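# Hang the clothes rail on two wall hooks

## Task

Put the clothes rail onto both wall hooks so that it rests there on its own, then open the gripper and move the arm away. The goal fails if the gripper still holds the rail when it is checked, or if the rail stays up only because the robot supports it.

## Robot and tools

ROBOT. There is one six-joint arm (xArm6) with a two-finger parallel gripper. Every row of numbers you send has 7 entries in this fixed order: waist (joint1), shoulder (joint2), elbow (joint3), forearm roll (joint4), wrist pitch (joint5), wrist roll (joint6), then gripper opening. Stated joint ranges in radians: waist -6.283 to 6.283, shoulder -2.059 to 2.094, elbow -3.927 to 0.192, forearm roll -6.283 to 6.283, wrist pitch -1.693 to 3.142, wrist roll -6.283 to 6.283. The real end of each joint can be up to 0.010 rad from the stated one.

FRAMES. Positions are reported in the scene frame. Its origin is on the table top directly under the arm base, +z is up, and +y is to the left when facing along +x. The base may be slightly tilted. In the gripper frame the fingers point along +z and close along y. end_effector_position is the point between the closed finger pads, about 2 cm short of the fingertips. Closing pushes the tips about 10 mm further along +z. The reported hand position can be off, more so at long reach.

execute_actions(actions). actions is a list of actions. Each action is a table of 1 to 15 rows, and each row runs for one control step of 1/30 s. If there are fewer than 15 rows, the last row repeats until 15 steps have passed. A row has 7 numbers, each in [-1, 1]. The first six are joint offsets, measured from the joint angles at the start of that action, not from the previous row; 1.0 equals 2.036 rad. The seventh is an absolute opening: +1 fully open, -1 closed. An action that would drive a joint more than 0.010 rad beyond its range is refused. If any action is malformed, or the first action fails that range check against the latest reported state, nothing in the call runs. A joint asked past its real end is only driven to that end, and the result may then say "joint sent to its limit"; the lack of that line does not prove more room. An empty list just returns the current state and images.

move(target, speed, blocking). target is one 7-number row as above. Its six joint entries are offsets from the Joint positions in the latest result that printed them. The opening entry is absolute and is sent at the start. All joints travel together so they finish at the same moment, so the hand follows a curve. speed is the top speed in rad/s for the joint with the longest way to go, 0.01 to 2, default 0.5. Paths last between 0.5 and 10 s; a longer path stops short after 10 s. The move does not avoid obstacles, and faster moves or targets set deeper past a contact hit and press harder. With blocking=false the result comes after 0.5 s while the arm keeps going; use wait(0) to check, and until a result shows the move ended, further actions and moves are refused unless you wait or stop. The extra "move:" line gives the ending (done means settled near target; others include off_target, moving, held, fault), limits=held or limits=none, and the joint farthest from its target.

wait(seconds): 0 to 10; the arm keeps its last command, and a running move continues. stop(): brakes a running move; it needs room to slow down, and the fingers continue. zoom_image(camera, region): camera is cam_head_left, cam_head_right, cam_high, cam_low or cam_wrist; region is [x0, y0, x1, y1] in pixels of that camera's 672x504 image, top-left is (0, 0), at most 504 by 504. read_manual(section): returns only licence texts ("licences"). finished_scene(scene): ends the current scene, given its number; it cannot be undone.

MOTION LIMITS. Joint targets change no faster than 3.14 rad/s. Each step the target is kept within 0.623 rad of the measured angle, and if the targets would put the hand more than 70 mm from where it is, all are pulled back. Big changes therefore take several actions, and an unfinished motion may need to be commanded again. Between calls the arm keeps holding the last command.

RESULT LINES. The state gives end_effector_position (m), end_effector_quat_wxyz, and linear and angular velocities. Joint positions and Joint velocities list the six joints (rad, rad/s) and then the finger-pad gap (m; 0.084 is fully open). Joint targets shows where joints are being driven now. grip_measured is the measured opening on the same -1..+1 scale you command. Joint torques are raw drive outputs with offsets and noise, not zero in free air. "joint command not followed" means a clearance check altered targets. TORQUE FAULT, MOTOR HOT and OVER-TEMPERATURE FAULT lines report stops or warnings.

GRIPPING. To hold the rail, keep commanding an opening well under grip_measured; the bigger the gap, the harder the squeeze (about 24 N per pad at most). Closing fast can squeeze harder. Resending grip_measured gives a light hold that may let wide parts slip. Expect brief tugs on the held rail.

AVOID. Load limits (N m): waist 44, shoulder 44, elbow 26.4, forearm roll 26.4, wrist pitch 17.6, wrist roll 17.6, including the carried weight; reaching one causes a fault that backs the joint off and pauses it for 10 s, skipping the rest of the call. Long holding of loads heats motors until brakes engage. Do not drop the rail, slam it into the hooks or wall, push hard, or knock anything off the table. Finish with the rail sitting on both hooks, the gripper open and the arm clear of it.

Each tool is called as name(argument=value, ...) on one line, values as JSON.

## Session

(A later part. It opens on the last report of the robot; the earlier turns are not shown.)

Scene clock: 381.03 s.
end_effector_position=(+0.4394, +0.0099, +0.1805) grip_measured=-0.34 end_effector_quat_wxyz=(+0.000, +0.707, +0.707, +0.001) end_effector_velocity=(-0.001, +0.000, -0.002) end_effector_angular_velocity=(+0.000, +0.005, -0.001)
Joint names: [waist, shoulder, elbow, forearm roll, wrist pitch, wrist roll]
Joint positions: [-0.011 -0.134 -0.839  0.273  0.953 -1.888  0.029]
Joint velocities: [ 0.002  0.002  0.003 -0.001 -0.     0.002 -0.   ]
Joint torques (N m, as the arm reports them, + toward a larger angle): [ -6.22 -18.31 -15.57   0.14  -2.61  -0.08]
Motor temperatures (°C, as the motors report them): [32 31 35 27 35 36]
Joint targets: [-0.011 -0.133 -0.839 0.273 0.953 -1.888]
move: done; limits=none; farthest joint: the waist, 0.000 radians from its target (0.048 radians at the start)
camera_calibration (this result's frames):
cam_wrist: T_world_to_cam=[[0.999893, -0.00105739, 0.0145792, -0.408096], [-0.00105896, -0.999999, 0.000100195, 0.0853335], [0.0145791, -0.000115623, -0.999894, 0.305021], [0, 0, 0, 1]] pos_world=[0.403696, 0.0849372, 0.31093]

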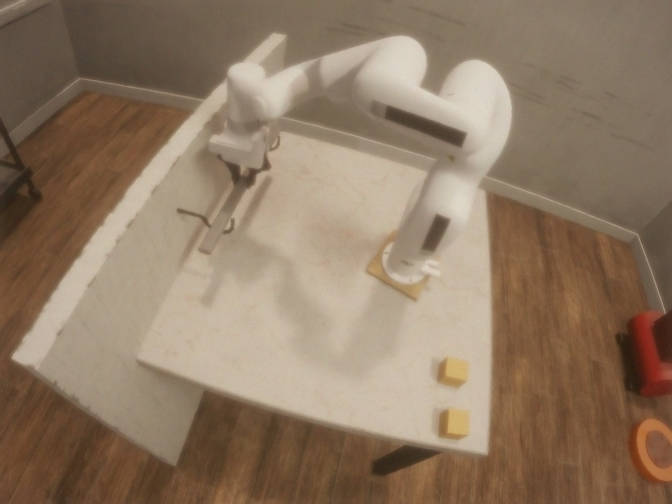

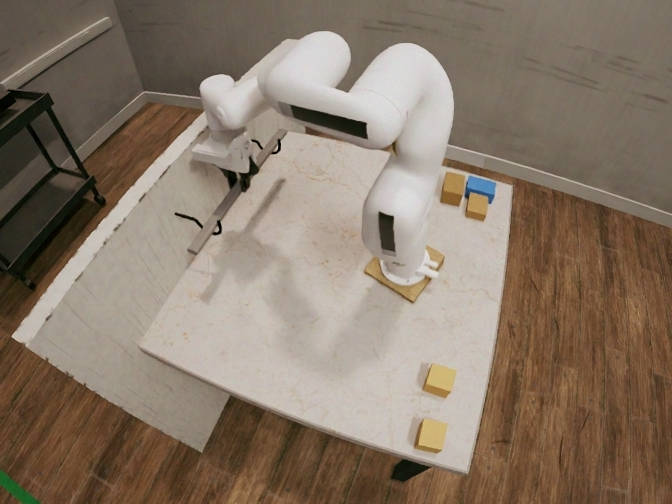

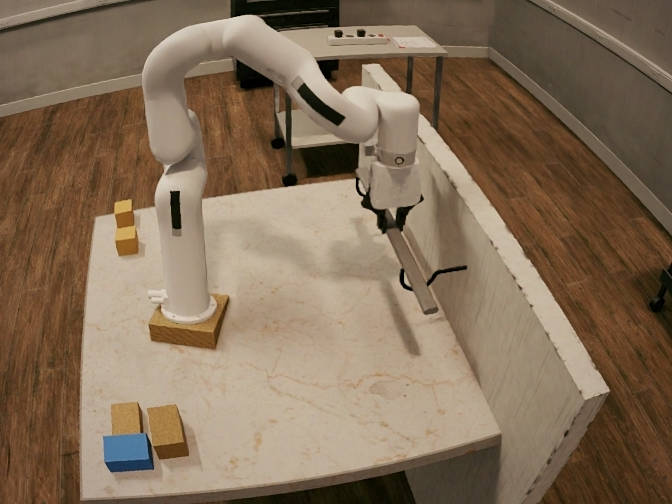

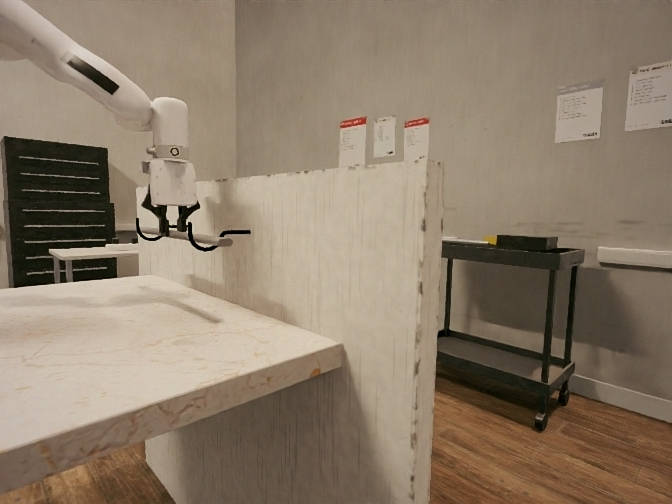

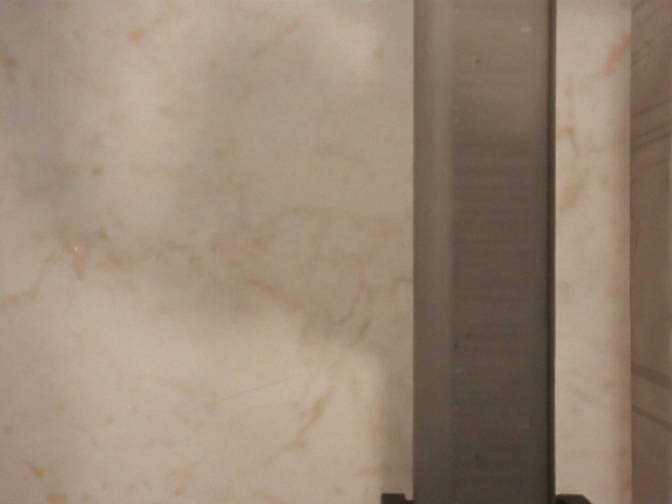

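zoom_image(camera="cam_low", region=[120, 190, 270, 270])

zoom_image(camera="cam_high", region=[340, 160, 490, 330])

zoom_image(camera="cam_head_right", region=[160, 110, 310, 270])

Region (120, 190, 270, 270) of cam_low's 672x504 image, scaled by 3.360, with more detail than that image has; it fills the top 269 rows of this view, and the rest is white.

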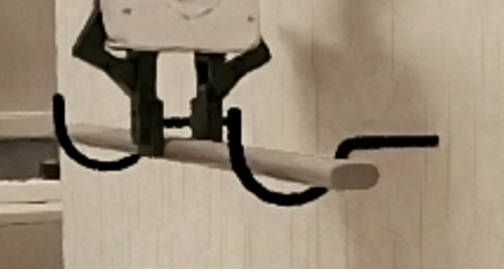

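Region (340, 160, 490, 330) of cam_high's 672x504 image, scaled by 2.965, with more detail than that image has; it fills the left 445 columns of this view, and the rest is white.

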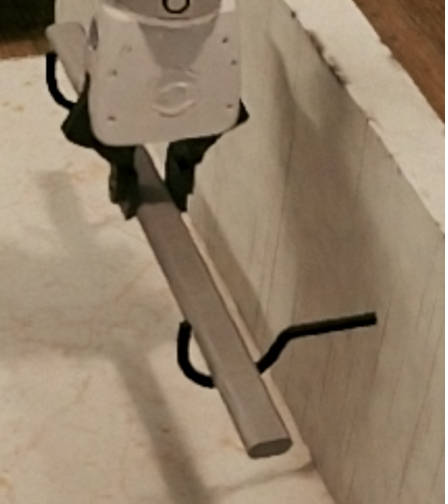

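Region (160, 110, 310, 270) of cam_head_right's 672x504 image, scaled by 3.150, with more detail than that image has; it fills the left 472 columns of this view, and the rest is white.

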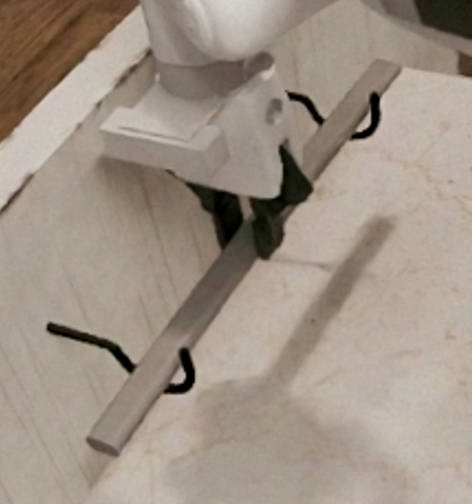

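move(target=[0.0030,0.0048,0.0082,0.0019,-0.0130,-0.0008,-0.9], speed=0.03)

Scene clock: 402.50 s.
end_effector_position=(+0.4386, +0.0098, +0.1721) grip_measured=-0.34 end_effector_quat_wxyz=(+0.001, +0.707, +0.707, +0.001) end_effector_velocity=(-0.000, +0.000, -0.001) end_effector_angular_velocity=(+0.001, +0.003, -0.002)
Joint names: [waist, shoulder, elbow, forearm roll, wrist pitch, wrist roll]
Joint positions: [-0.005 -0.124 -0.823  0.277  0.926 -1.89   0.029]
Joint velocities: [ 0.001  0.003  0.001  0.001 -0.001  0.001  0.   ]
Joint torques (N m, as the arm reports them, + toward a larger angle): [ -5.58 -17.2  -13.78   0.69  -2.56   0.23]
Motor temperatures (°C, as the motors report them): [32 31 35 27 35 36]
Joint targets: [-0.004 -0.124 -0.822 0.277 0.926 -1.890]
move: done; limits=none; farthest joint: the elbow, 0.001 radians from its target (0.016 radians at the start)
camera_calibration (this result's frames):
cam_wrist: T_world_to_cam=[[0.999881, -0.00132182, 0.0153541, -0.407321], [-0.00134206, -0.999998, 0.00130801, 0.0851388], [0.0153524, -0.00132846, -0.999881, 0.296247], [0, 0, 0, 1]] pos_world=[0.402839, 0.0849938, 0.302354]

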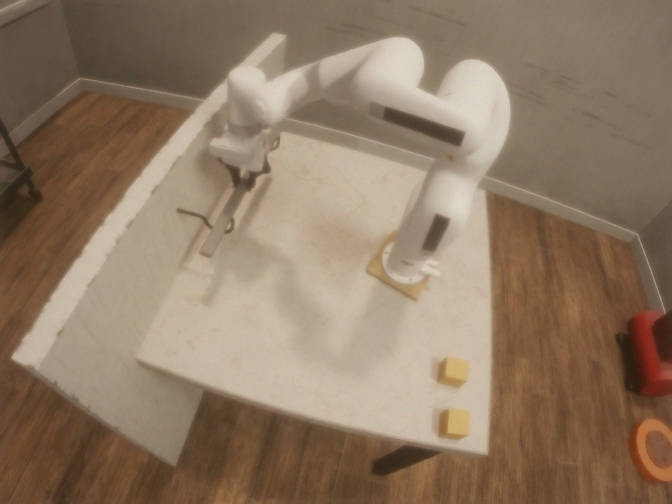

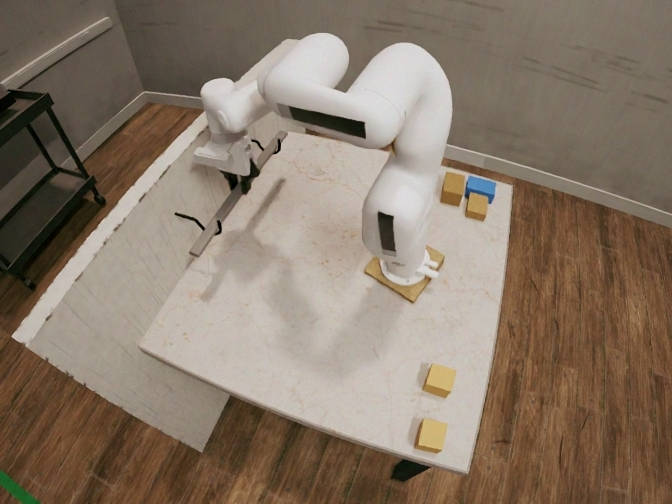

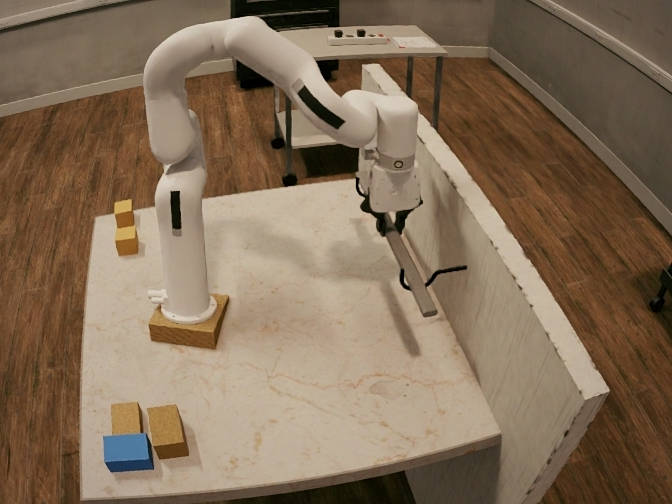

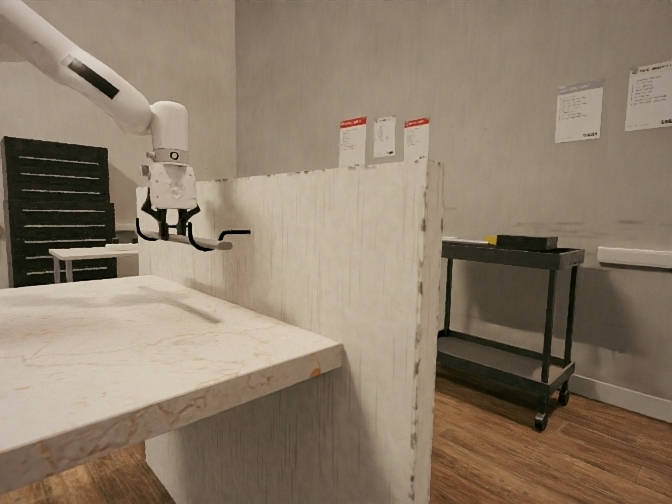

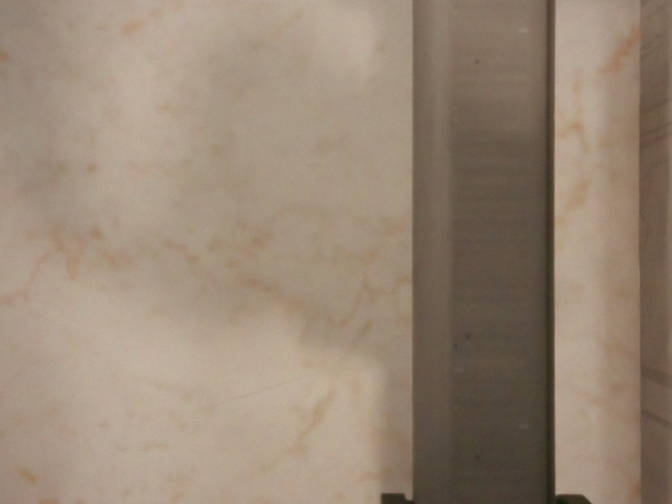

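execute_actions(actions=[[[0,0,0,0,0,0,-0.7],[0,0,0,0,0,0,-0.55],[0,0,0,0,0,0,-0.45],[0,0,0,0,0,0,-0.38],[0,0,0,0,0,0,-0.32],[0,0,0,0,0,0,-0.26],[0,0,0,0,0,0,-0.2],[0,0,0,0,0,0,-0.1],[0,0,0,0,0,0,0.0],[0,0,0,0,0,0,0.1],[0,0,0,0,0,0,0.2],[0,0,0,0,0,0,0.3],[0,0,0,0,0,0,0.4]]])

Scene clock: 408.97 s.
end_effector_position=(+0.4381, +0.0098, +0.1716) grip_measured=+0.38 end_effector_quat_wxyz=(+0.000, +0.708, +0.707, +0.000) end_effector_velocity=(+0.004, -0.000, +0.004) end_effector_angular_velocity=(-0.002, -0.013, -0.000)
Joint names: [waist, shoulder, elbow, forearm roll, wrist pitch, wrist roll]
Joint positions: [-0.005 -0.124 -0.822  0.277  0.927 -1.89   0.06 ]
Joint velocities: [-0.001 -0.003 -0.007  0.    -0.003  0.001  0.012]
Joint torques (N m, as the arm reports them, + toward a larger angle): [ -5.97 -16.65 -13.91   0.46  -2.13   0.14]
Motor temperatures (°C, as the motors report them): [32 31 35 27 35 36]
Joint targets: [-0.005 -0.124 -0.823 0.277 0.926 -1.890]
camera_calibration (this result's frames):
cam_wrist: T_world_to_cam=[[0.999904, -0.00153038, 0.0137935, -0.406591], [-0.00154475, -0.999998, 0.00103086, 0.0852734], [0.0137919, -0.00105207, -0.999904, 0.296442], [0, 0, 0, 1]] pos_world=[0.402595, 0.0849629, 0.301934]

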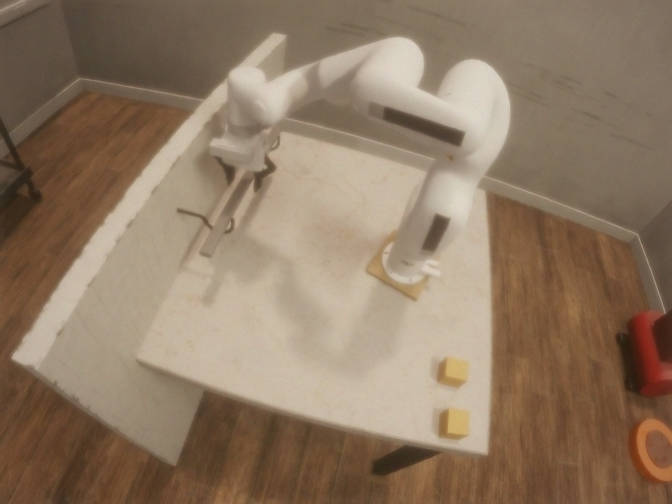

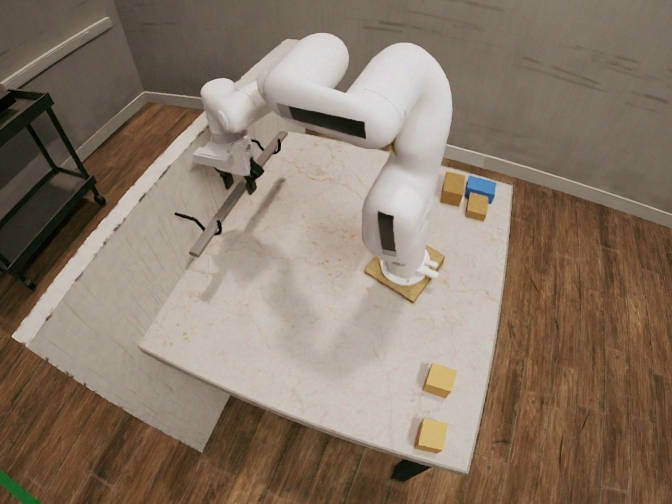

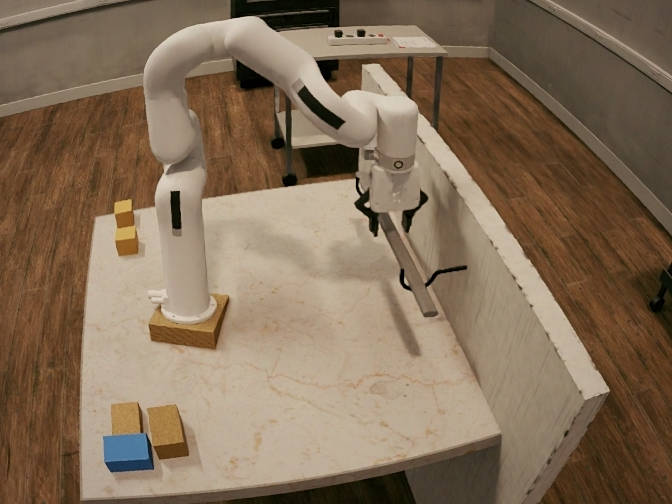

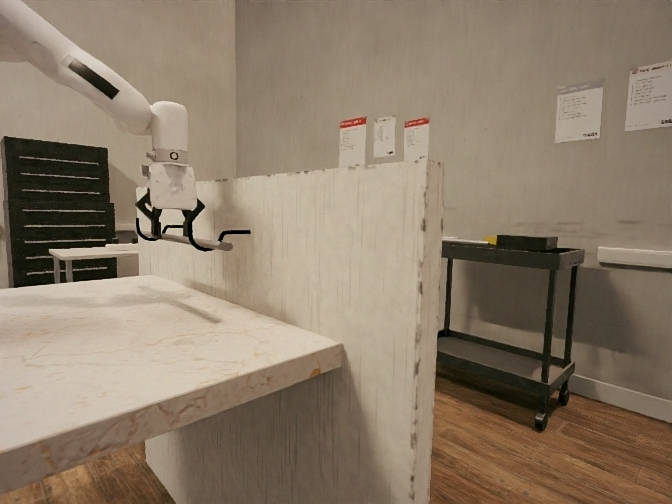

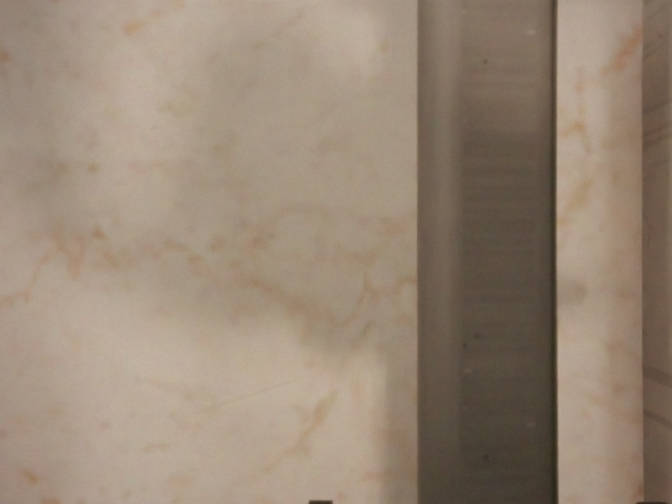

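move(target=[-0.0265,-0.0403,-0.0713,-0.0168,0.1135,0.0070,0.4], speed=0.5)

move(target=[-0.0555,-0.2898,0.2295,-0.0053,0.0717,-0.0399,1], speed=1.0)

Scene clock: 423.97 s.
end_effector_position=(+0.4395, +0.0095, +0.2501) grip_measured=+0.39 end_effector_quat_wxyz=(+0.000, +0.707, +0.707, -0.000) end_effector_velocity=(+0.002, -0.000, +0.004) end_effector_angular_velocity=(-0.002, -0.010, +0.002)
Joint names: [waist, shoulder, elbow, forearm roll, wrist pitch, wrist roll]
Joint positions: [-0.058 -0.205 -0.967  0.243  1.158 -1.876  0.061]
Joint velocities: [-0.001 -0.003 -0.007 -0.     0.    -0.001  0.   ]
Joint torques (N m, as the arm reports them, + toward a larger angle): [ -5.35 -16.06 -14.92   0.22  -2.04   0.33]
Motor temperatures (°C, as the motors report them): [32 31 35 27 35 36]
Joint targets: [-0.058 -0.206 -0.967 0.243 1.158 -1.876]
move: done; limits=none; farthest joint: the waist, 0.001 radians from its target (0.054 radians at the start)
camera_calibration (this result's frames):
cam_wrist: T_world_to_cam=[[0.999913, -0.00110632, 0.0131219, -0.408852], [-0.00112039, -0.999999, 0.00106541, 0.0847446], [0.0131208, -0.00108002, -0.999913, 0.375205], [0, 0, 0, 1]] pos_world=[0.403988, 0.0846974, 0.380447]

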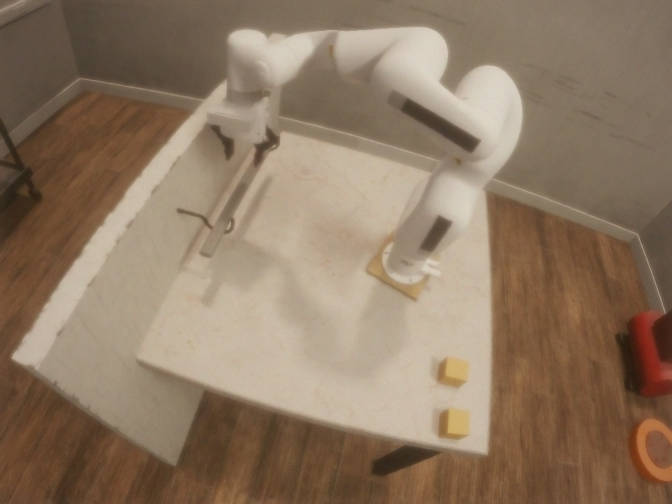

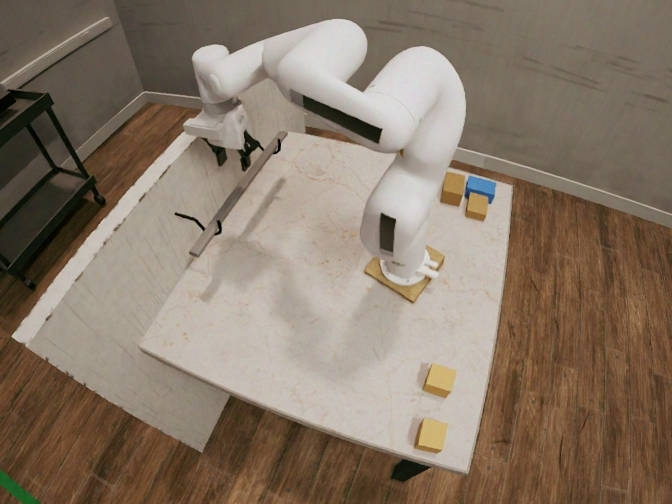

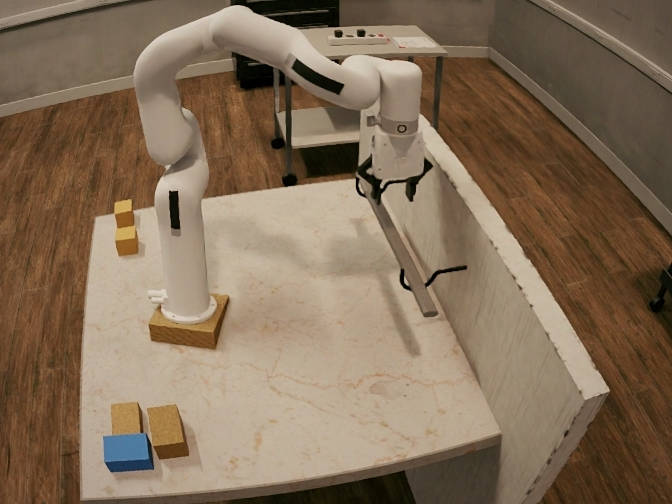

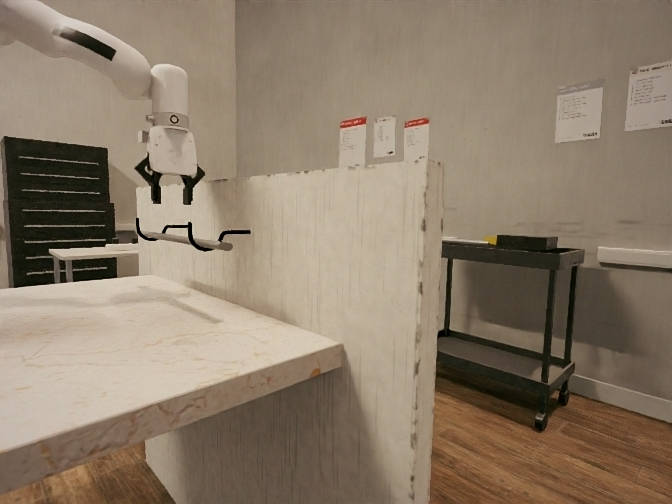

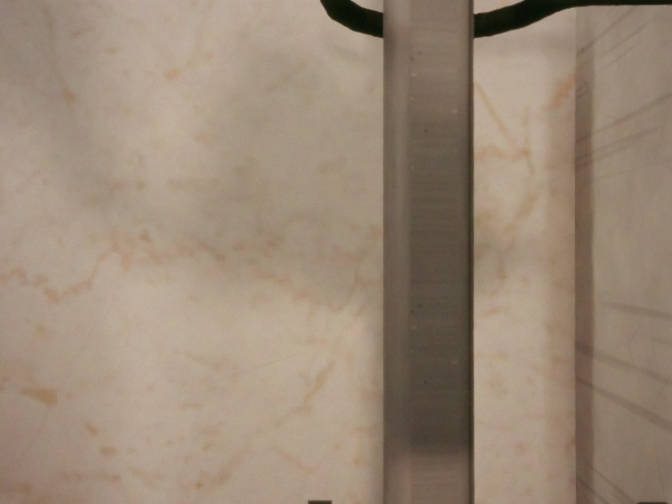

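Scene clock: 425.10 s.
end_effector_position=(+0.2797, +0.0151, +0.2494) grip_measured=+1.00 end_effector_quat_wxyz=(-0.001, +0.707, +0.707, -0.001) end_effector_velocity=(-0.002, -0.000, -0.001) end_effector_angular_velocity=(+0.001, +0.002, -0.001)
Joint names: [waist, shoulder, elbow, forearm roll, wrist pitch, wrist roll]
Joint positions: [-0.171 -0.794 -0.5    0.232  1.303 -1.957  0.084]
Joint velocities: [-0.002 -0.003  0.005  0.     0.001 -0.     0.   ]
Joint torques (N m, as the arm reports them, + toward a larger angle): [ -1.54  -4.55 -15.48   0.42  -2.24   0.17]
Motor temperatures (°C, as the motors report them): [32 31 35 27 35 36]
Joint targets: [-0.171 -0.795 -0.500 0.232 1.304 -1.957]
move: done; limits=none; farthest joint: the shoulder, 0.001 radians from its target (0.590 radians at the start)
camera_calibration (this result's frames):
cam_wrist: T_world_to_cam=[[0.999935, 0.000726598, 0.0113814, -0.24867], [0.000723444, -1, 0.000281271, 0.0898189], [0.0113816, -0.000273019, -0.999935, 0.37708], [0, 0, 0, 1]] pos_world=[0.244297, 0.0901025, 0.37986]

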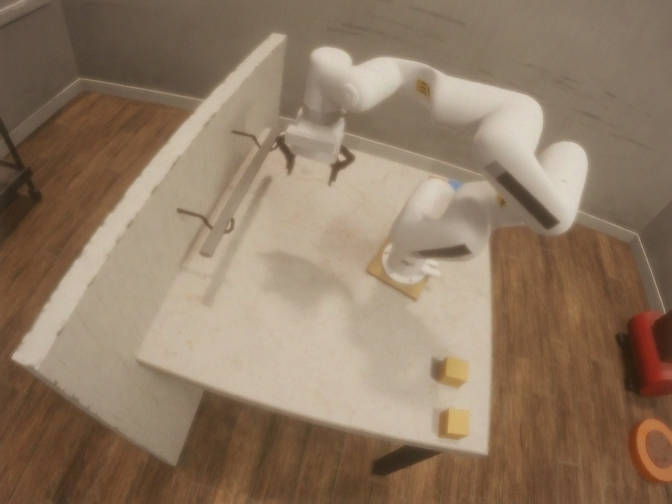

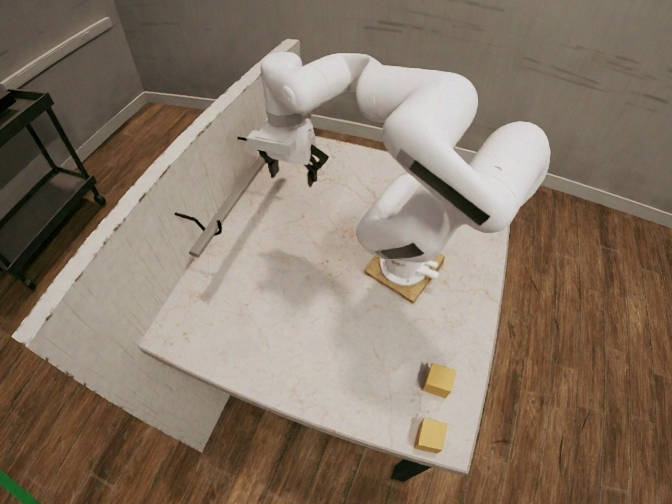

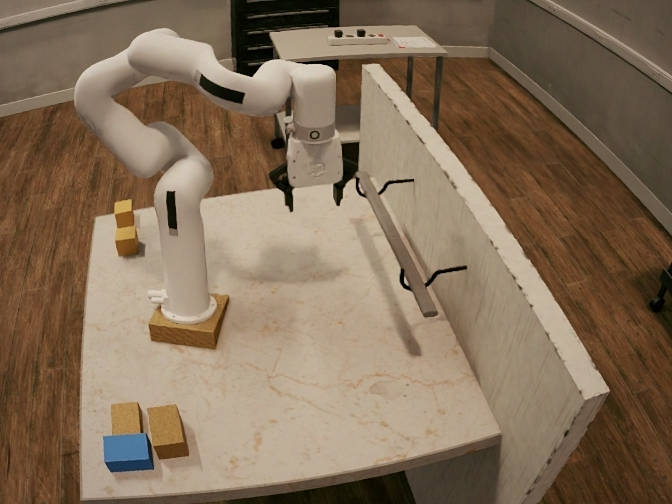

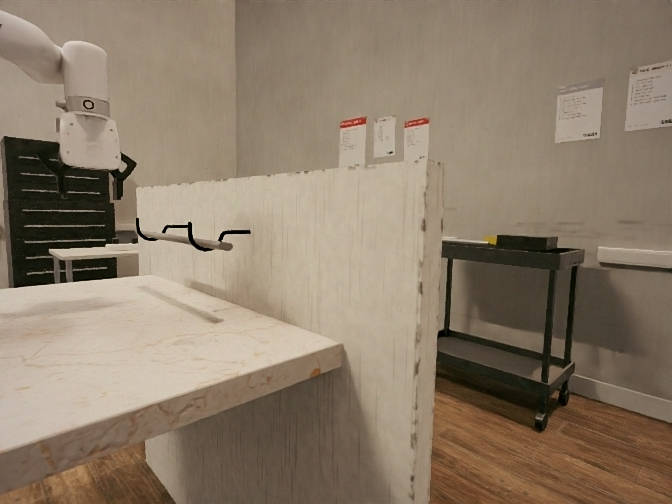

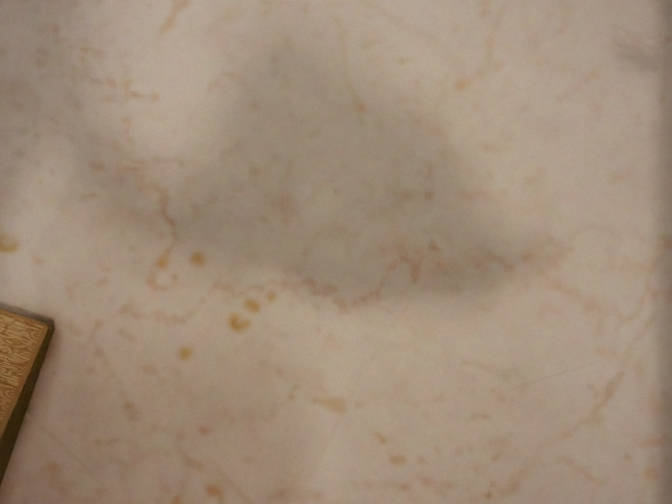

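The rail is resting in both hooks and the arm is clear.

finished_scene(scene=1)

The scene is finished: the task was done.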